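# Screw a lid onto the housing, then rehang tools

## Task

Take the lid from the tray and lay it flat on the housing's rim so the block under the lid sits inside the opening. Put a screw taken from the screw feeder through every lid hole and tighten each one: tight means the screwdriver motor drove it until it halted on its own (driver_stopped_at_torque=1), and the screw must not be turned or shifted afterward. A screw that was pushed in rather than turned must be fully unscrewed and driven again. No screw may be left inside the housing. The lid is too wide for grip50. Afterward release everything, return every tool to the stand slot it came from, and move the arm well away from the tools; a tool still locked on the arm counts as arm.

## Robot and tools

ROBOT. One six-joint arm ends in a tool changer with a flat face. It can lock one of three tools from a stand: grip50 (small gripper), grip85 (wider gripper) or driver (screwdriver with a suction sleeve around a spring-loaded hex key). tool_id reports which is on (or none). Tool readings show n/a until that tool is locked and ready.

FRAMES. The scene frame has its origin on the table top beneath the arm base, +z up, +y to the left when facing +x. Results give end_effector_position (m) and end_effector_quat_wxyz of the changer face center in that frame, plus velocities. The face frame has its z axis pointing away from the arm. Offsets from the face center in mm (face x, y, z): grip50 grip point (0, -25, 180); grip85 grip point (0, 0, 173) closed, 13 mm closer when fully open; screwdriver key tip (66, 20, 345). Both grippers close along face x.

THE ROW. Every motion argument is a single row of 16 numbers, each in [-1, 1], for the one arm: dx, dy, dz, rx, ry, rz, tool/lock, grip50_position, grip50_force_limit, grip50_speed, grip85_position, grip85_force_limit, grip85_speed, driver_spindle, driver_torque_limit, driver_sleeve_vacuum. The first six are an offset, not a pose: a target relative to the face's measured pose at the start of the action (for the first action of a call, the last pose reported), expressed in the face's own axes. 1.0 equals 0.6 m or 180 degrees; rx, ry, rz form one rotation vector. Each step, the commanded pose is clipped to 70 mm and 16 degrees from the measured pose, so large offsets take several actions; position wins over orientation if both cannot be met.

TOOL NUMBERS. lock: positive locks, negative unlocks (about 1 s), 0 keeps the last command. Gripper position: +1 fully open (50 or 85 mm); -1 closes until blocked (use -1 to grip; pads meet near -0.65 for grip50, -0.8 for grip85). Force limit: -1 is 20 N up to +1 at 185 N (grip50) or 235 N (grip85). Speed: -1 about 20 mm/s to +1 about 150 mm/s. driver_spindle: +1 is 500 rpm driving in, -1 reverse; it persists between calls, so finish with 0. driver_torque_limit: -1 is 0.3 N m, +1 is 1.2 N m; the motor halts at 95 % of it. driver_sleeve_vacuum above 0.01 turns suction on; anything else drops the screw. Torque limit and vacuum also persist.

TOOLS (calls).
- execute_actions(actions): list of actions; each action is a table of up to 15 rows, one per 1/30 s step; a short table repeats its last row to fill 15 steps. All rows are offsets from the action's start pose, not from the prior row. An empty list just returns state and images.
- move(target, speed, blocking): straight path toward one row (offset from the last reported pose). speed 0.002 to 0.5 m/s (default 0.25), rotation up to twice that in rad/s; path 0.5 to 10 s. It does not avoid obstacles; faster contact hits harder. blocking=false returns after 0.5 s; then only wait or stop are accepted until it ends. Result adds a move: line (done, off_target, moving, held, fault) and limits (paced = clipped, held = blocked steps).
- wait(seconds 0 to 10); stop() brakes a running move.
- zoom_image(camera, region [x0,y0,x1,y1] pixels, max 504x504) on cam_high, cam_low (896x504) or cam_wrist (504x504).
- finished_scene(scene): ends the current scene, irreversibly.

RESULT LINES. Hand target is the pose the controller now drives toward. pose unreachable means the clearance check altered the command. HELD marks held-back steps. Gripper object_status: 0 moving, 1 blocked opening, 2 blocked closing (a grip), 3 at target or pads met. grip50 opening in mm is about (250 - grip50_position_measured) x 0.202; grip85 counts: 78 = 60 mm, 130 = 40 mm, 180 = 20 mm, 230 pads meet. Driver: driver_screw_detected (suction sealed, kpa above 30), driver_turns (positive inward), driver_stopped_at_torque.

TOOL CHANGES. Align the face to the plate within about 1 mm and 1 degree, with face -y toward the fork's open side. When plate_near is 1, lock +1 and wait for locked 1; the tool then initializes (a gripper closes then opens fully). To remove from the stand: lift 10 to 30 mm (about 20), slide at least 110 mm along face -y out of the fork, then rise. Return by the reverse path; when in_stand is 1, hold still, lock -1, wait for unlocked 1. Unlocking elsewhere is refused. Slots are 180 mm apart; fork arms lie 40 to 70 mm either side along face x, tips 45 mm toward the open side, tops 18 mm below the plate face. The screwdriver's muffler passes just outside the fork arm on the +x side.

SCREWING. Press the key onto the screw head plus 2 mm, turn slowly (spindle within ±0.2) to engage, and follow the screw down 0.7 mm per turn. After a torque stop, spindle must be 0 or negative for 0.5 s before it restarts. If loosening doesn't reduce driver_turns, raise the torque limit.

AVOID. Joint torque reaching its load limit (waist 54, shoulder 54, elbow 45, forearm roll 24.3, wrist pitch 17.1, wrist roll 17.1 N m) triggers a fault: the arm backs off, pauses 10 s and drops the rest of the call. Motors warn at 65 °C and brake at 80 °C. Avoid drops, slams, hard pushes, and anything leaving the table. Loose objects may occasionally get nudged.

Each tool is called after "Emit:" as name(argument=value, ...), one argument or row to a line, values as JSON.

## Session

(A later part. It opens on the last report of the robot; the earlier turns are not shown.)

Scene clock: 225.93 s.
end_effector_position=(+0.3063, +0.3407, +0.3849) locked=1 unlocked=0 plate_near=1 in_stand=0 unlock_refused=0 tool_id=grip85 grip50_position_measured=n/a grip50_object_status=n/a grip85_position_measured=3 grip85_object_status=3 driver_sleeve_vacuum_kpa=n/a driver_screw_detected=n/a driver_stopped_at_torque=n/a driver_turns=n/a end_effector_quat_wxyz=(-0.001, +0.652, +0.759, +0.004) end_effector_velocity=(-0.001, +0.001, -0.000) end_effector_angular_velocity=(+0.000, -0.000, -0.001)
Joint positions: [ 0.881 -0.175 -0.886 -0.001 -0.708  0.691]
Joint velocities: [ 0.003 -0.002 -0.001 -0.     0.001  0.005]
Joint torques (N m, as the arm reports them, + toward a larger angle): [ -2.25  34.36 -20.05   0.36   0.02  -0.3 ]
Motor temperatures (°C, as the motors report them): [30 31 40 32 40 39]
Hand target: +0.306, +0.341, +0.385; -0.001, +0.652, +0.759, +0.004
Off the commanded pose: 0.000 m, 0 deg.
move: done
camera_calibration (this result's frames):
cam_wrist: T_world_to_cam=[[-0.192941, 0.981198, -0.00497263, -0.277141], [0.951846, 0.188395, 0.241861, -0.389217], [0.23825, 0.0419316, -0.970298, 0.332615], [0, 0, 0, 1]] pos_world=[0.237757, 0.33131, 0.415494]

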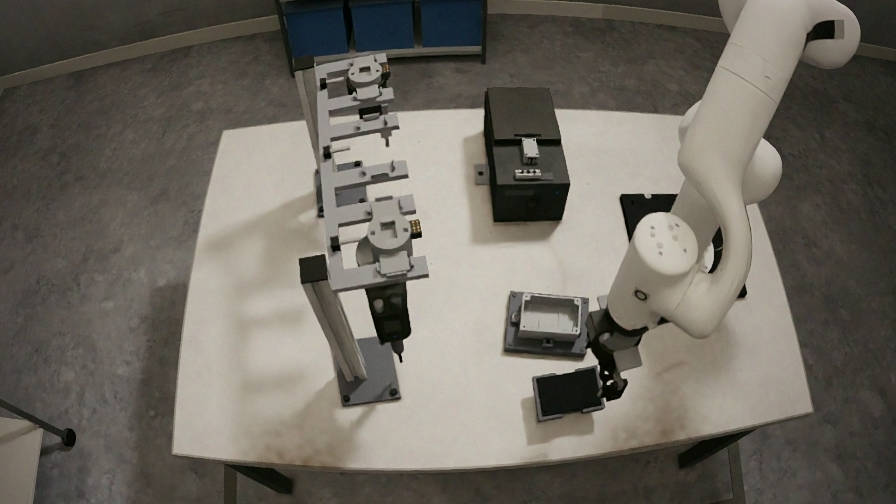

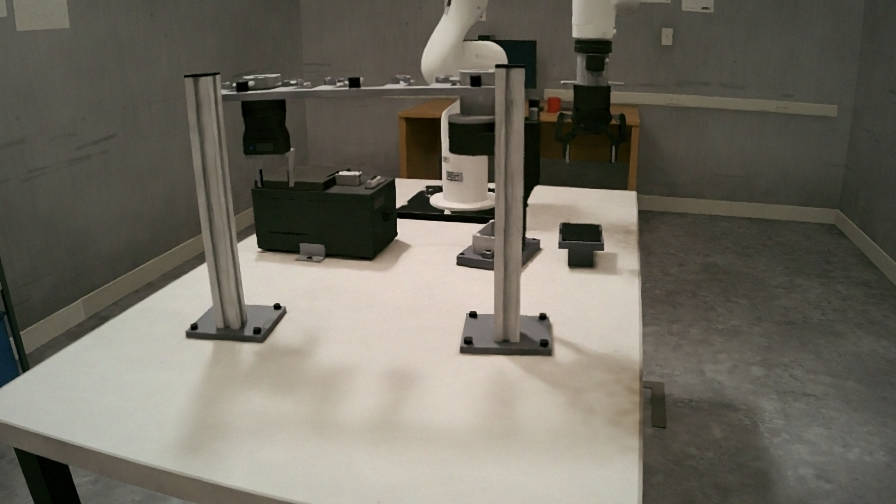

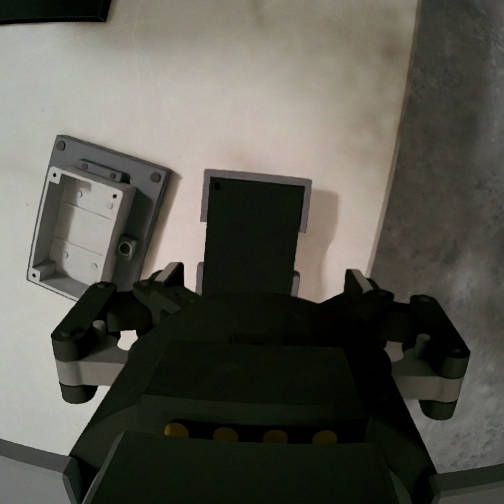

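Emit:
move(
  target=[0,0.026,0.19,0,0,0.015,0,0,0,0,1,0,1,0,0,0],
  speed=0.15,
)

Scene clock: 277.80 s.
end_effector_position=(+0.3222, +0.3438, +0.2713) locked=1 unlocked=0 plate_near=1 in_stand=0 unlock_refused=0 tool_id=grip85 grip50_position_measured=n/a grip50_object_status=n/a grip85_position_measured=3 grip85_object_status=3 driver_sleeve_vacuum_kpa=n/a driver_screw_detected=n/a driver_stopped_at_torque=n/a driver_turns=n/a end_effector_quat_wxyz=(-0.001, +0.669, +0.743, +0.004) end_effector_velocity=(-0.000, -0.001, -0.002) end_effector_angular_velocity=(-0.003, +0.003, -0.002)
Joint positions: [ 0.86  -0.39  -0.85  -0.002 -0.456  0.718]
Joint velocities: [-0.001 -0.003  0.002 -0.     0.001  0.001]
Joint torques (N m, as the arm reports them, + toward a larger angle): [ -2.44  39.85 -17.52  -0.04   0.08  -0.18]
Motor temperatures (°C, as the motors report them): [30 31 41 32 40 39]
Hand target: +0.322, +0.344, +0.271; -0.001, +0.669, +0.743, +0.004
Off the commanded pose: 0.000 m, 0 deg.
move: done
camera_calibration (this result's frames):
cam_wrist: T_world_to_cam=[[-0.14632, 0.989226, -0.00470914, -0.295535], [0.95962, 0.143094, 0.242186, -0.364497], [0.24025, 0.0309177, -0.970218, 0.221577], [0, 0, 0, 1]] pos_world=[0.253302, 0.337657, 0.301862]

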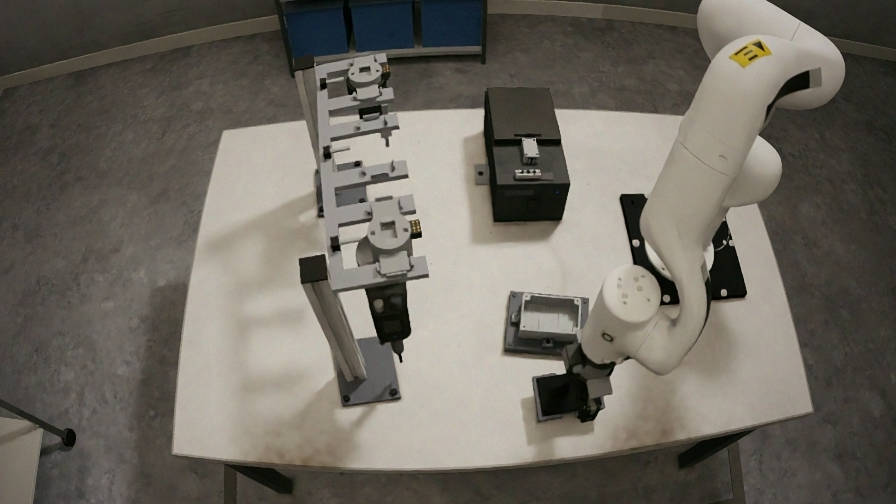

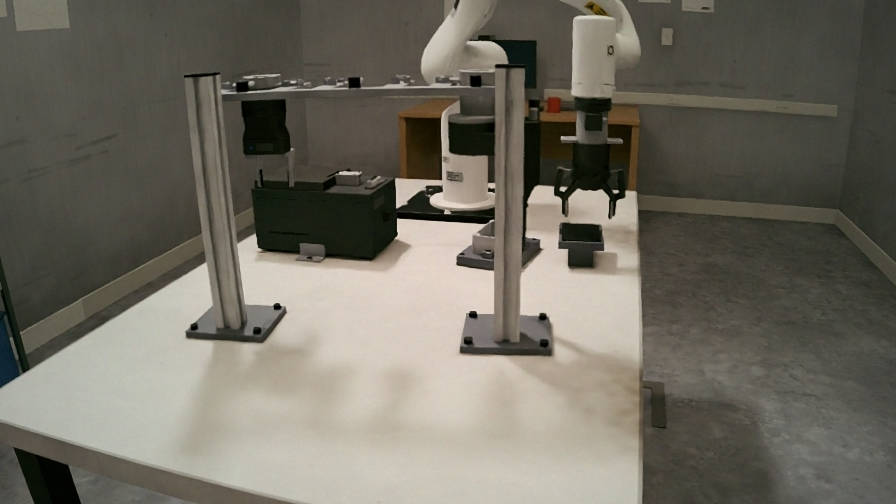

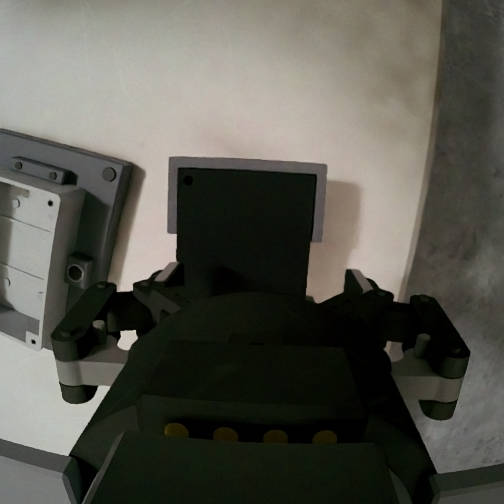

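Emit:
zoom_image(
  camera="cam_wrist",
  region=[140,150,400,310],
)

Region (140, 150, 400, 310) of cam_wrist's 504x504 image, scaled by 1.938, with more detail than that image has; it fills the top 310 rows of this view, and the rest is white.

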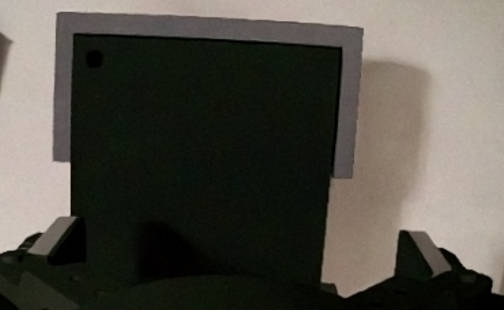

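Emit:
move(
  target=[-0.0225,0,0.05,0,0,0,0,0,0,0,1,0,1,0,0,0],
  speed=0.05,
)

Emit:
zoom_image(
  camera="cam_wrist",
  region=[100,100,420,320],
)

Emit:
zoom_image(
  camera="cam_low",
  region=[520,150,660,280],
)

Scene clock: 331.17 s.
end_effector_position=(+0.3238, +0.3306, +0.2414) locked=1 unlocked=0 plate_near=1 in_stand=0 unlock_refused=0 tool_id=grip85 grip50_position_measured=n/a grip50_object_status=n/a grip85_position_measured=3 grip85_object_status=3 driver_sleeve_vacuum_kpa=n/a driver_screw_detected=n/a driver_stopped_at_torque=n/a driver_turns=n/a end_effector_quat_wxyz=(-0.001, +0.669, +0.743, +0.004) end_effector_velocity=(+0.001, -0.001, -0.001) end_effector_angular_velocity=(+0.001, -0.001, -0.002)
Joint positions: [ 0.838 -0.434 -0.82  -0.003 -0.382  0.697]
Joint velocities: [-0.002 -0.001  0.     0.     0.003 -0.   ]
Joint torques (N m, as the arm reports them, + toward a larger angle): [ -1.65  41.47 -16.12  -0.15   0.    -0.16]
Motor temperatures (°C, as the motors report them): [30 31 40 32 40 39]
Hand target: +0.324, +0.331, +0.241; -0.001, +0.669, +0.743, +0.004
Off the commanded pose: 0.000 m, 0 deg.
move: done
camera_calibration (this result's frames):
cam_wrist: T_world_to_cam=[[-0.146275, 0.989233, -0.00468218, -0.282458], [0.959558, 0.143034, 0.242465, -0.356884], [0.240524, 0.0309737, -0.970149, 0.192428], [0, 0, 0, 1]] pos_world=[0.254851, 0.324503, 0.271894]

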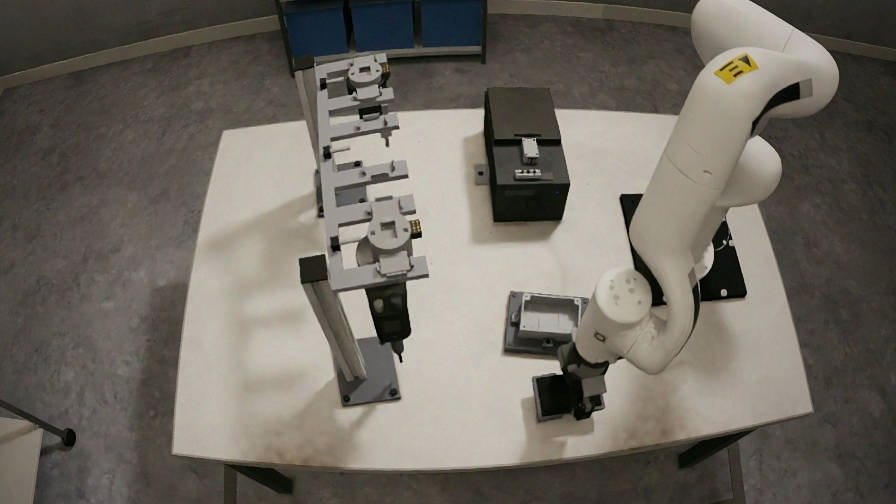

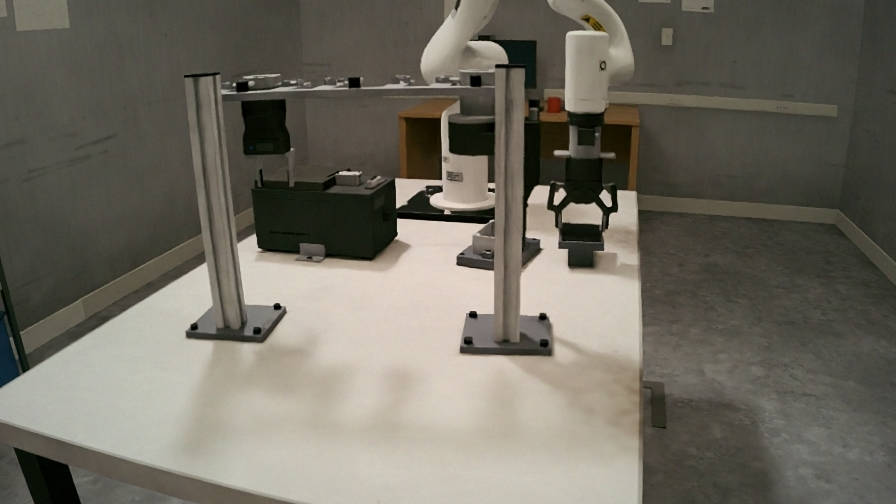

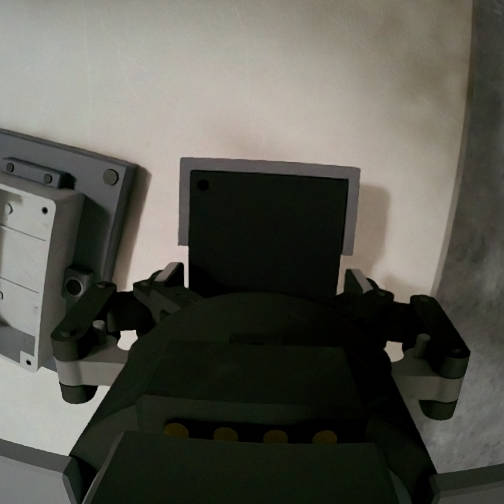

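Region (100, 100, 420, 320) of cam_wrist's 504x504 image, scaled by 1.575, with more detail than that image has; it fills the top 346 rows of this view, and the rest is white.

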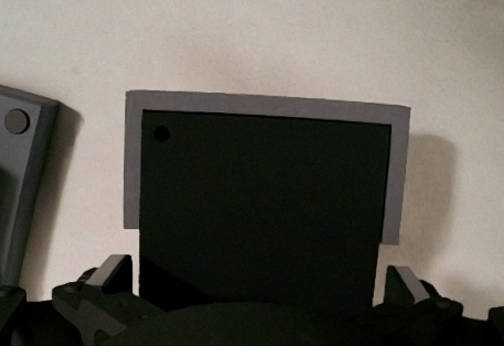

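Region (520, 150, 660, 280) of cam_low's 896x504 image, scaled by 3.600, with more detail than that image has; it fills the top 468 rows of this view, and the rest is white.

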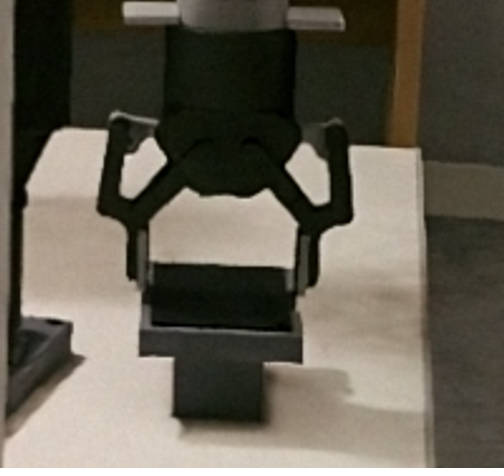

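Emit:
execute_actions(
  actions=[
    [[-0.0015,-0.003,0.008,0,0,0,0,0,0,0,1,0,1,0,0,0]],
    [[0,0,0.008,0,0,0,0,0,0,0,1,0,1,0,0,0]],
  ],
)

Emit:
zoom_image(
  camera="cam_low",
  region=[520,150,660,280],
)

Scene clock: 357.07 s.
end_effector_position=(+0.3222, +0.3296, +0.2318) locked=1 unlocked=0 plate_near=1 in_stand=0 unlock_refused=0 tool_id=grip85 grip50_position_measured=n/a grip50_object_status=n/a grip85_position_measured=3 grip85_object_status=3 driver_sleeve_vacuum_kpa=n/a driver_screw_detected=n/a driver_stopped_at_torque=n/a driver_turns=n/a end_effector_quat_wxyz=(-0.001, +0.669, +0.743, +0.004) end_effector_velocity=(+0.000, -0.000, -0.000) end_effector_angular_velocity=(-0.000, +0.000, +0.001)
Joint positions: [ 0.839 -0.451 -0.813 -0.003 -0.359  0.698]
Joint velocities: [ 0.    -0.    -0.    -0.001 -0.    -0.001]
Joint torques (N m, as the arm reports them, + toward a larger angle): [ -1.15  41.11 -15.99  -0.08   0.09  -0.33]
Motor temperatures (°C, as the motors report them): [30 31 40 32 40 39]
Hand target: +0.322, +0.330, +0.232; -0.001, +0.669, +0.743, +0.004
Off the commanded pose: 0.000 m, 0 deg.
Step readings (end_effector_position; steps 1 to 15: 1st action; 16 to 30: 2nd action):
0: (+0.3237, +0.3305, +0.2412)
1: (+0.3237, +0.3305, +0.2412)
2: (+0.3237, +0.3305, +0.2408)
4: (+0.3228, +0.3300, +0.2385)
8: (+0.3220, +0.3295, +0.2366)
15: (+0.3221, +0.3296, +0.2366)
16: (+0.3221, +0.3296, +0.2366)
17: (+0.3222, +0.3297, +0.2361)
19: (+0.3222, +0.3297, +0.2338)
23: (+0.3221, +0.3295, +0.2319)
30: end_effector_position above
camera_calibration (this result's frames):
cam_wrist: T_world_to_cam=[[-0.146255, 0.989236, -0.00460721, -0.281795], [0.959527, 0.142992, 0.242614, -0.352892], [0.240661, 0.0310627, -0.970112, 0.18351], [0, 0, 0, 1]] pos_world=[0.253232, 0.323522, 0.262343]

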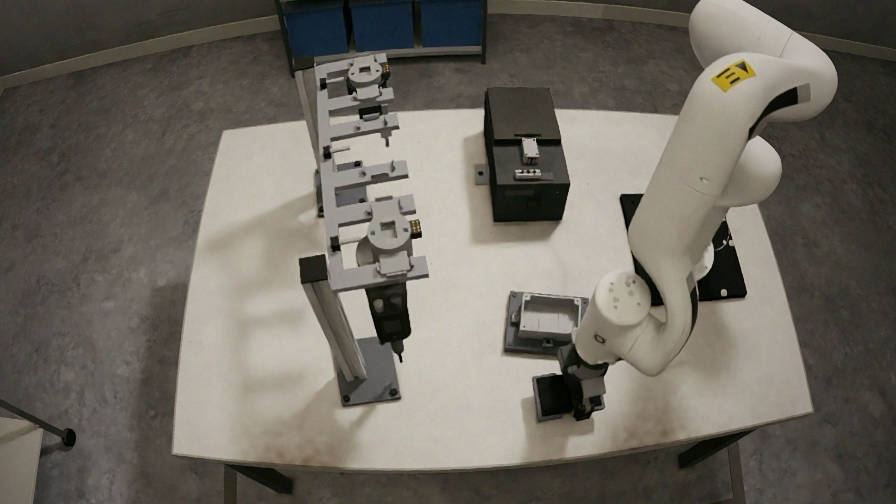

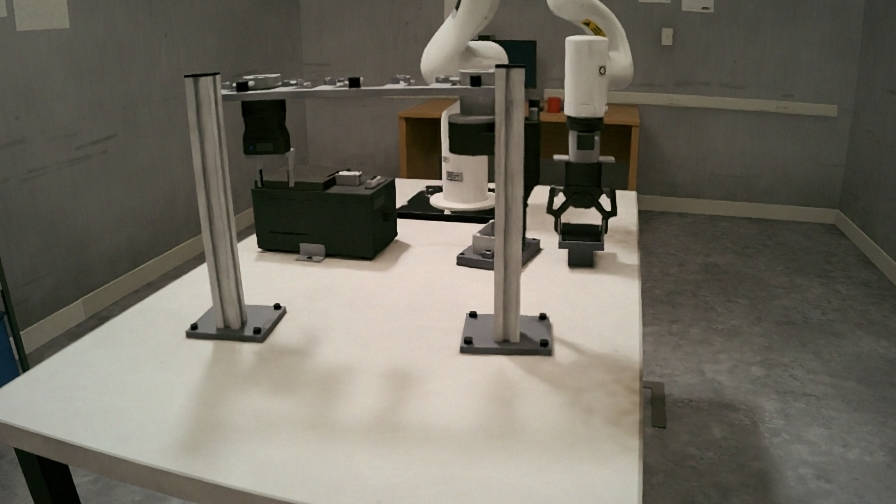

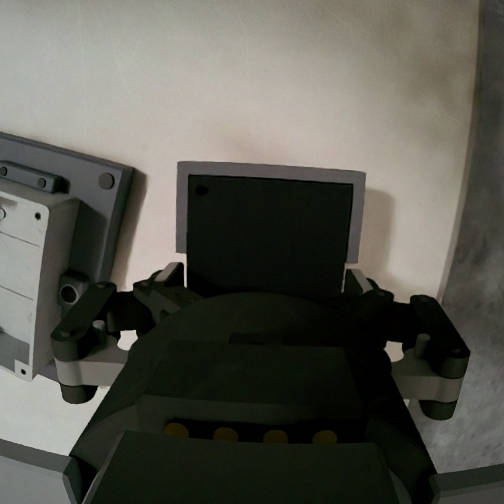

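Region (520, 150, 660, 280) of cam_low's 896x504 image, scaled by 3.600, with more detail than that image has; it fills the top 468 rows of this view, and the rest is white.

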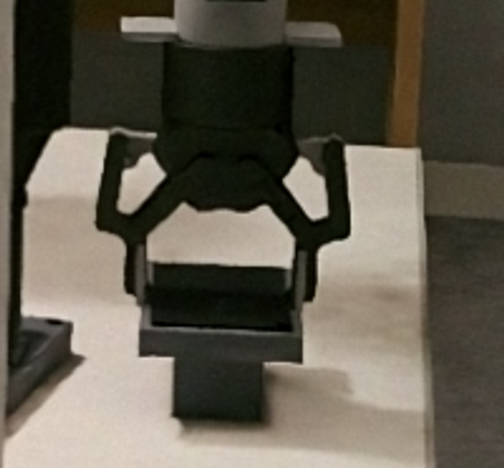

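Emit:
execute_actions(
  actions=[
    [[0,0,0.004,0,0,0,0,0,0,0,1,0,1,0,0,0]],
    [[0,0,0,0,0,0,0,0,0,0,-1,0,-1,0,0,0]],
    [[0,0,0,0,0,0,0,0,0,0,-1,0,-1,0,0,0]],
  ],
)

Scene clock: 370.57 s.
end_effector_position=(+0.3223, +0.3300, +0.2304) locked=1 unlocked=0 plate_near=1 in_stand=0 unlock_refused=0 tool_id=grip85 grip50_position_measured=n/a grip50_object_status=n/a grip85_position_measured=24 grip85_object_status=2 driver_sleeve_vacuum_kpa=n/a driver_screw_detected=n/a driver_stopped_at_torque=n/a driver_turns=n/a end_effector_quat_wxyz=(-0.001, +0.669, +0.743, +0.004) end_effector_velocity=(+0.000, -0.000, -0.000) end_effector_angular_velocity=(+0.000, -0.000, -0.001)
Joint positions: [ 0.839 -0.454 -0.815 -0.003 -0.356  0.698]
Joint velocities: [-0.    -0.     0.     0.     0.001 -0.   ]
Joint torques (N m, as the arm reports them, + toward a larger angle): [ -4.54  23.19 -11.4   -0.78   2.86  -0.44]
Motor temperatures (°C, as the motors report them): [30 31 40 32 40 39]
Hand target: +0.322, +0.330, +0.230; -0.001, +0.669, +0.743, +0.004
Off the commanded pose: 0.000 m, 0 deg.
Step readings (end_effector_position; steps 1 to 15: 1st action; 16 to 30: 2nd action; 31 to 45: 3rd action):
0: (+0.3222, +0.3296, +0.2318)
1: (+0.3222, +0.3296, +0.2318)
2: (+0.3222, +0.3297, +0.2315)
4: (+0.3222, +0.3297, +0.2304)
8: (+0.3221, +0.3296, +0.2295)
15: (+0.3222, +0.3296, +0.2295)
16: (+0.3222, +0.3296, +0.2295)
17: (+0.3222, +0.3296, +0.2295)
19: (+0.3222, +0.3296, +0.2295)
23: (+0.3222, +0.3297, +0.2295)
30: (+0.3223, +0.3299, +0.2301)
31: (+0.3223, +0.3299, +0.2302)
32: (+0.3223, +0.3300, +0.2303)
34: (+0.3223, +0.3300, +0.2305)
38: (+0.3223, +0.3300, +0.2304)
45: end_effector_position above
camera_calibration (this result's frames):
cam_wrist: T_world_to_cam=[[-0.146142, 0.989253, -0.00458573, -0.282173], [0.959565, 0.142881, 0.24253, -0.352708], [0.240578, 0.0310435, -0.970133, 0.18209], [0, 0, 0, 1]] pos_world=[0.253401, 0.323883, 0.2609]

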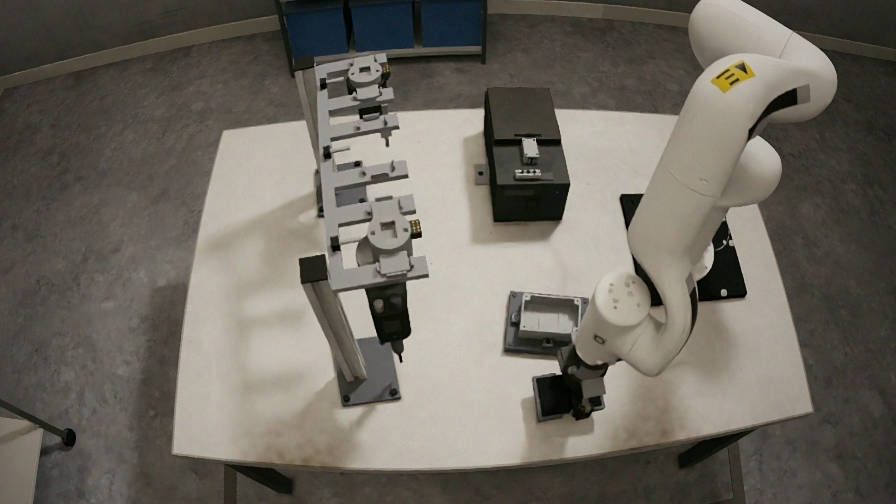

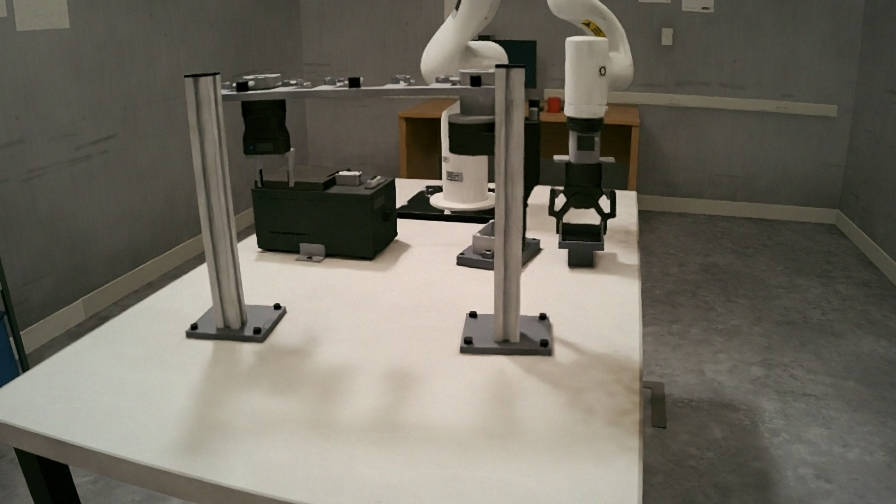

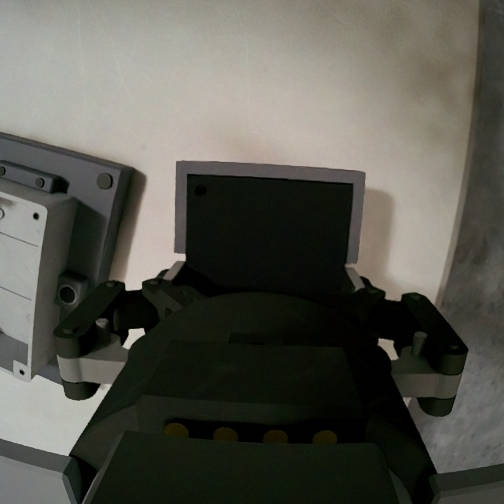

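Emit:
move(
  target=[0,0,-0.07,0,0,0,0,0,0,0,-1,0,-1,0,0,0],
  speed=0.04,
)

Scene clock: 387.33 s.
end_effector_position=(+0.3242, +0.3319, +0.2281) locked=1 unlocked=0 plate_near=1 in_stand=0 unlock_refused=0 tool_id=grip85 grip50_position_measured=n/a grip50_object_status=n/a grip85_position_measured=26 grip85_object_status=2 driver_sleeve_vacuum_kpa=n/a driver_screw_detected=n/a driver_stopped_at_torque=n/a driver_turns=n/a end_effector_quat_wxyz=(-0.002, +0.669, +0.743, -0.008) end_effector_velocity=(-0.000, -0.000, -0.000) end_effector_angular_velocity=(-0.001, +0.001, -0.001)
Joint positions: [ 0.839 -0.471 -0.833 -0.003 -0.382  0.698]
Joint velocities: [ 0.    -0.     0.     0.001 -0.     0.   ]
Joint torques (N m, as the arm reports them, + toward a larger angle): [ -6.02 -98.15  21.6   -3.09  14.45  -1.54]
Motor temperatures (°C, as the motors report them): [30 32 40 32 42 39]
Hand target: +0.316, +0.323, +0.209; -0.002, +0.669, +0.743, -0.018
Off the commanded pose: 0.044 m, 1 deg.
TORQUE FAULT: the external load on joint 2 (shoulder) reached its load limit, and the arm stopped for 10 seconds. That time counts as 20 of the actions that you can send in this scene. The arm's remaining commands of this call were not run. Joint 2 (shoulder) moved back by up to 3 degrees. The arm holds there, with the lock and driver_spindle numbers at 0 and the other tool numbers unchanged, and accepts commands again: back off and push less far. The arm stops again, at the same cost, whenever a joint's load reaches its limit.
move: fault
camera_calibration (this result's frames):
cam_wrist: T_world_to_cam=[[-0.146324, 0.98905, -0.019223, -0.28032], [0.963463, 0.146892, 0.223967, -0.352571], [0.224338, 0.0142511, -0.974407, 0.191135], [0, 0, 0, 1]] pos_world=[0.255793, 0.326316, 0.259819]

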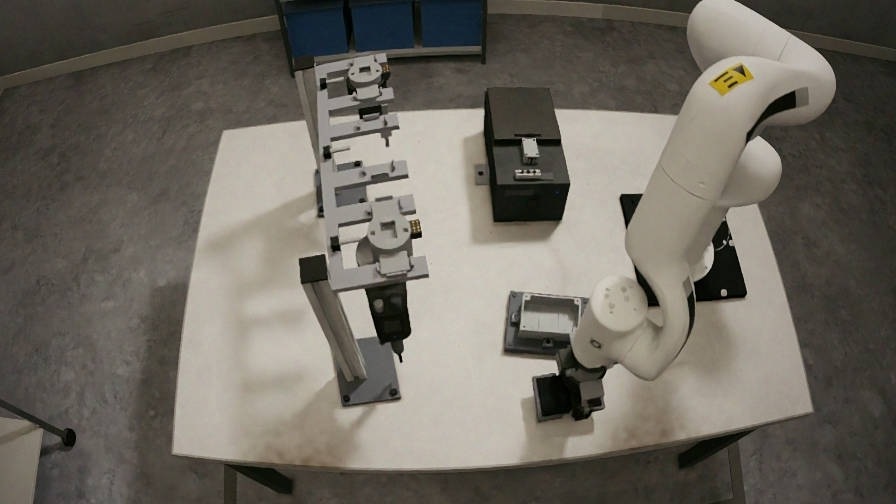

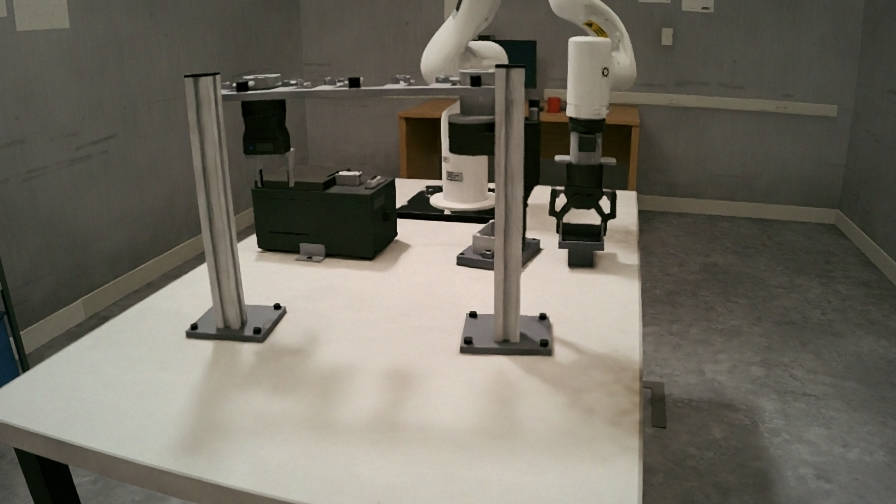

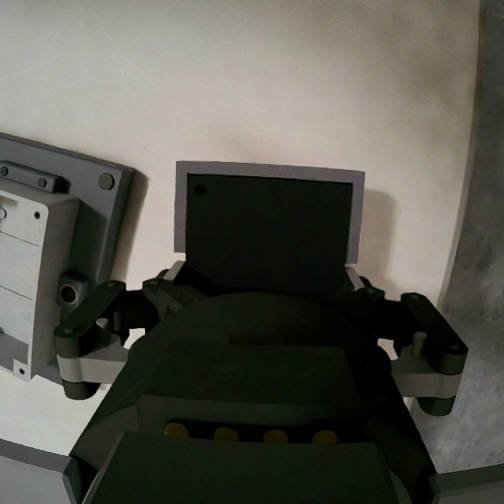

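Emit:
execute_actions(
  actions=[
    [[0,0,-0.002,0,0,0,0,0,0,0,1,0,1,0,0,0]],
    [[0,0,-0.01,0,0,0,0,0,0,0,1,0,1,0,0,0]],
  ],
)

Scene clock: 404.73 s.
end_effector_position=(+0.3295, +0.3372, +0.2526) locked=1 unlocked=0 plate_near=1 in_stand=0 unlock_refused=0 tool_id=grip85 grip50_position_measured=n/a grip50_object_status=n/a grip85_position_measured=27 grip85_object_status=2 driver_sleeve_vacuum_kpa=n/a driver_screw_detected=n/a driver_stopped_at_torque=n/a driver_turns=n/a end_effector_quat_wxyz=(-0.001, +0.669, +0.743, +0.019) end_effector_velocity=(+0.000, -0.000, -0.000) end_effector_angular_velocity=(+0.001, -0.000, -0.001)
Joint positions: [ 0.839 -0.419 -0.833 -0.003 -0.382  0.698]
Joint velocities: [-0.    -0.     0.     0.001  0.001  0.   ]
Joint torques (N m, as the arm reports them, + toward a larger angle): [ -2.28  43.52 -16.66  -0.26   0.28  -0.28]
Motor temperatures (°C, as the motors report them): [30 32 40 32 41 39]
Hand target: +0.330, +0.337, +0.253; -0.001, +0.669, +0.743, +0.019
Off the commanded pose: 0.025 m, 3 deg.
TORQUE FAULT: the external load on joint 2 (shoulder) reached its load limit, and the arm stopped for 10 seconds. The call counts as one of the actions that you can send in this scene. The arm ran no command of this call. Joint 2 (shoulder) moved back by up to 3 degrees. The arm holds there, with the lock and driver_spindle numbers at 0 and the other tool numbers unchanged, and accepts commands again: back off and push less far. The arm stops again, at the same cost, whenever a joint's load reaches its limit.
Step readings (end_effector_position):
0: (+0.3295, +0.3372, +0.2526)
1: (+0.3295, +0.3372, +0.2526)
2: (+0.3295, +0.3372, +0.2526)
4: (+0.3295, +0.3372, +0.2526)
8: (+0.3295, +0.3372, +0.2526)
15: end_effector_position above
camera_calibration (this result's frames):
cam_wrist: T_world_to_cam=[[-0.146013, 0.989203, 0.0125669, -0.292529], [0.954574, 0.137543, 0.26433, -0.368097], [0.259747, 0.0505914, -0.964351, 0.187362], [0, 0, 0, 1]] pos_world=[0.259996, 0.330521, 0.281658]

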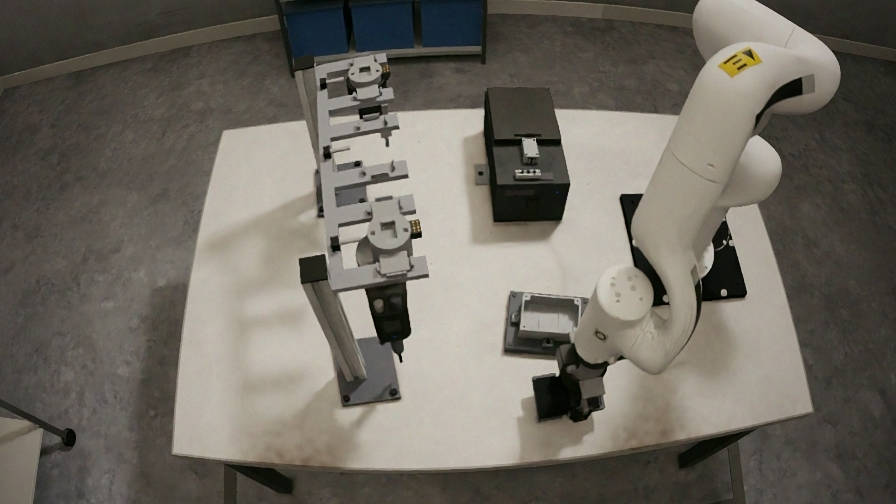

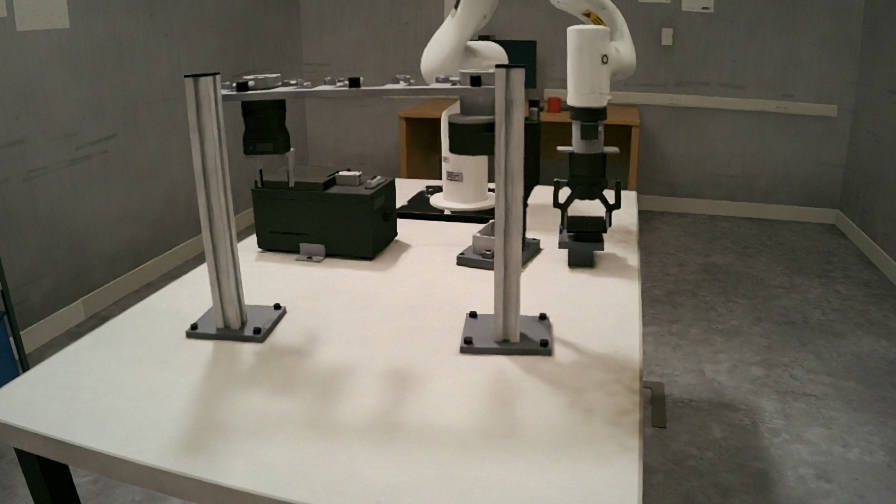

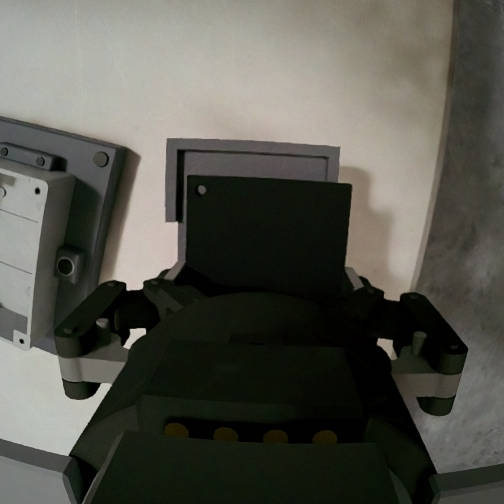

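Emit:
move(
  target=[0,0,-0.1,0.0071,-0.0064,0,0,0,0,0,-1,0,-1,0,0,0],
  speed=0.08,
)

Emit:
zoom_image(
  camera="cam_low",
  region=[510,110,670,280],
)

Scene clock: 426.70 s.
end_effector_position=(+0.3280, +0.3355, +0.3124) locked=1 unlocked=0 plate_near=1 in_stand=0 unlock_refused=0 tool_id=grip85 grip50_position_measured=n/a grip50_object_status=n/a grip85_position_measured=27 grip85_object_status=2 driver_sleeve_vacuum_kpa=n/a driver_screw_detected=n/a driver_stopped_at_torque=n/a driver_turns=n/a end_effector_quat_wxyz=(-0.001, +0.669, +0.743, +0.003) end_effector_velocity=(-0.000, -0.000, +0.001) end_effector_angular_velocity=(-0.002, +0.002, +0.001)
Joint positions: [ 0.84  -0.312 -0.862 -0.004 -0.548  0.699]
Joint velocities: [ 0.     0.001 -0.    -0.001 -0.004 -0.001]
Joint torques (N m, as the arm reports them, + toward a larger angle): [ -2.08  39.85 -18.75   0.01   0.04  -0.27]
Motor temperatures (°C, as the motors report them): [30 31 40 32 41 39]
Hand target: +0.328, +0.336, +0.313; -0.001, +0.669, +0.743, +0.004
Off the commanded pose: 0.000 m, 0 deg.
move: done
camera_calibration (this result's frames):
cam_wrist: T_world_to_cam=[[-0.146103, 0.989248, -0.0065353, -0.285869], [0.959746, 0.143341, 0.241539, -0.378731], [0.239879, 0.0290173, -0.970369, 0.261084], [0, 0, 0, 1]] pos_world=[0.259091, 0.329507, 0.342958]

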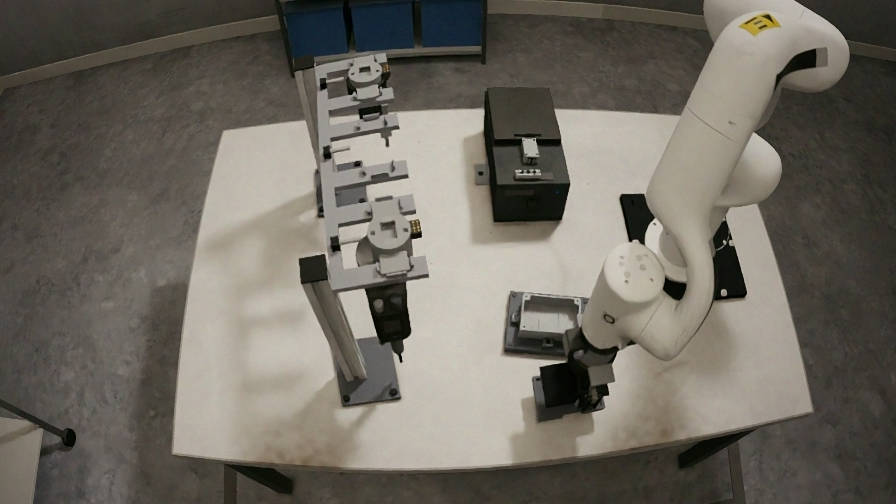

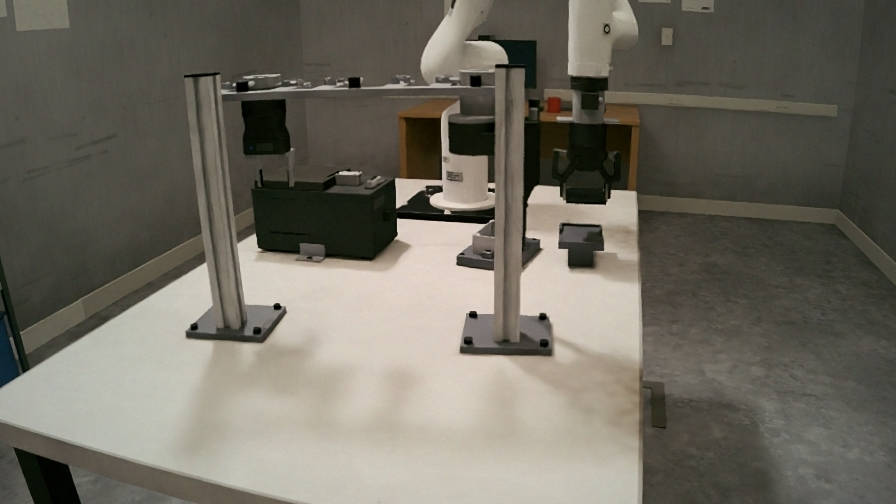

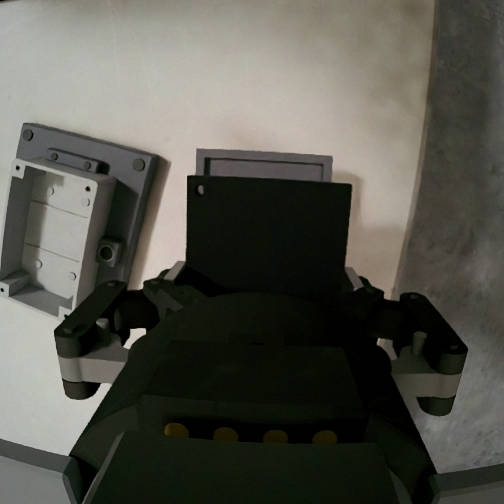

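Region (510, 110, 670, 280) of cam_low's 896x504 image, scaled by 2.965, with more detail than that image has; it fills the left 474 columns of this view, and the rest is white.

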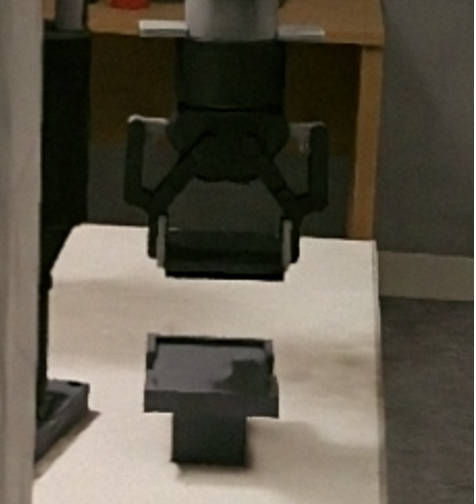

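Emit:
zoom_image(
  camera="cam_wrist",
  region=[0,110,220,330],
)

Region (0, 110, 220, 330) of cam_wrist's 504x504 image, scaled by 2.291, with more detail than that image has.

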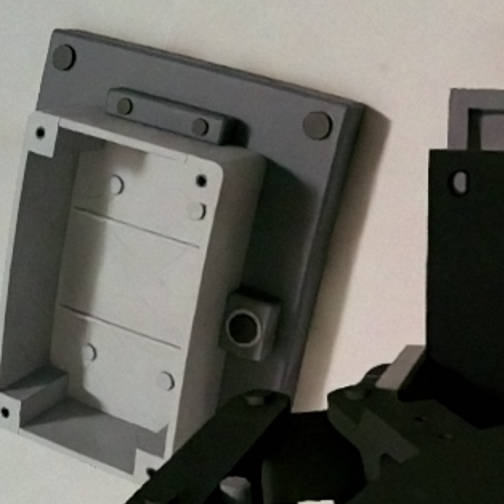

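Emit:
move(
  target=[-0.294,0.003,0.03,0,0,0.0817,0,0,0,0,-1,0,-1,0,0,0],
  speed=0.12,
)

Scene clock: 492.17 s.
end_effector_position=(+0.3480, +0.1605, +0.2937) locked=1 unlocked=0 plate_near=1 in_stand=0 unlock_refused=0 tool_id=grip85 grip50_position_measured=n/a grip50_object_status=n/a grip85_position_measured=27 grip85_object_status=2 driver_sleeve_vacuum_kpa=n/a driver_screw_detected=n/a driver_stopped_at_torque=n/a driver_turns=n/a end_effector_quat_wxyz=(-0.001, +0.759, +0.651, +0.003) end_effector_velocity=(+0.000, -0.001, +0.000) end_effector_angular_velocity=(+0.000, +0.001, -0.002)
Joint positions: [ 0.476 -0.158 -0.614 -0.004 -0.453  0.593]
Joint velocities: [-0.003  0.001  0.001  0.001 -0.    -0.002]
Joint torques (N m, as the arm reports them, + toward a larger angle): [ -1.43  28.48 -17.04  -0.05  -0.03  -0.24]
Motor temperatures (°C, as the motors report them): [30 31 40 32 40 39]
Hand target: +0.348, +0.160, +0.294; -0.001, +0.759, +0.651, +0.003
Off the commanded pose: 0.000 m, 0 deg.
move: done
camera_calibration (this result's frames):
cam_wrist: T_world_to_cam=[[0.109648, 0.993953, -0.00581777, -0.199842], [0.96486, -0.105029, 0.24086, -0.330071], [0.238793, -0.0320232, -0.970542, 0.253429], [0, 0, 0, 1]] pos_world=[0.279867, 0.172083, 0.324302]

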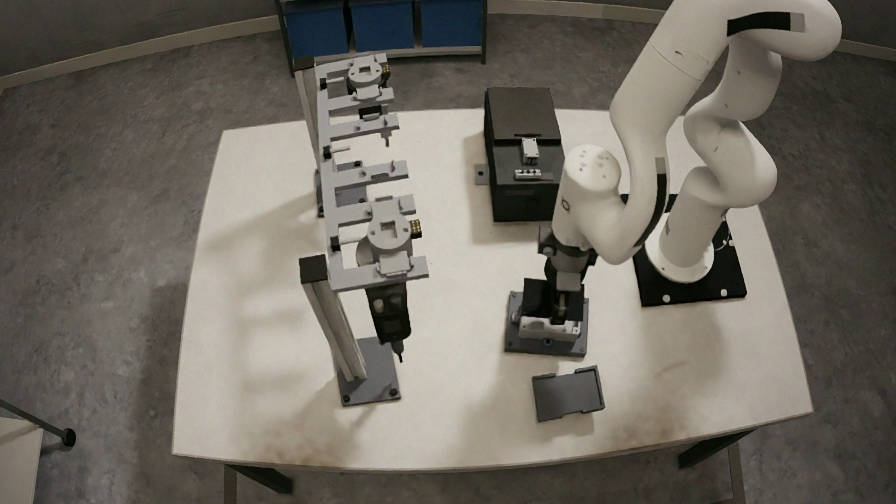

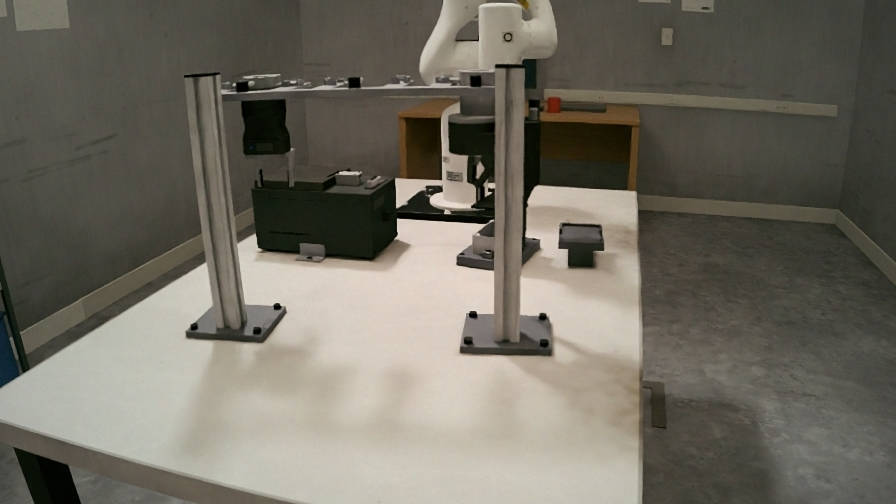

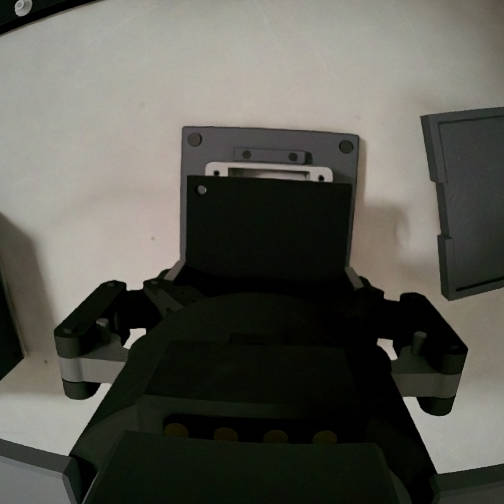

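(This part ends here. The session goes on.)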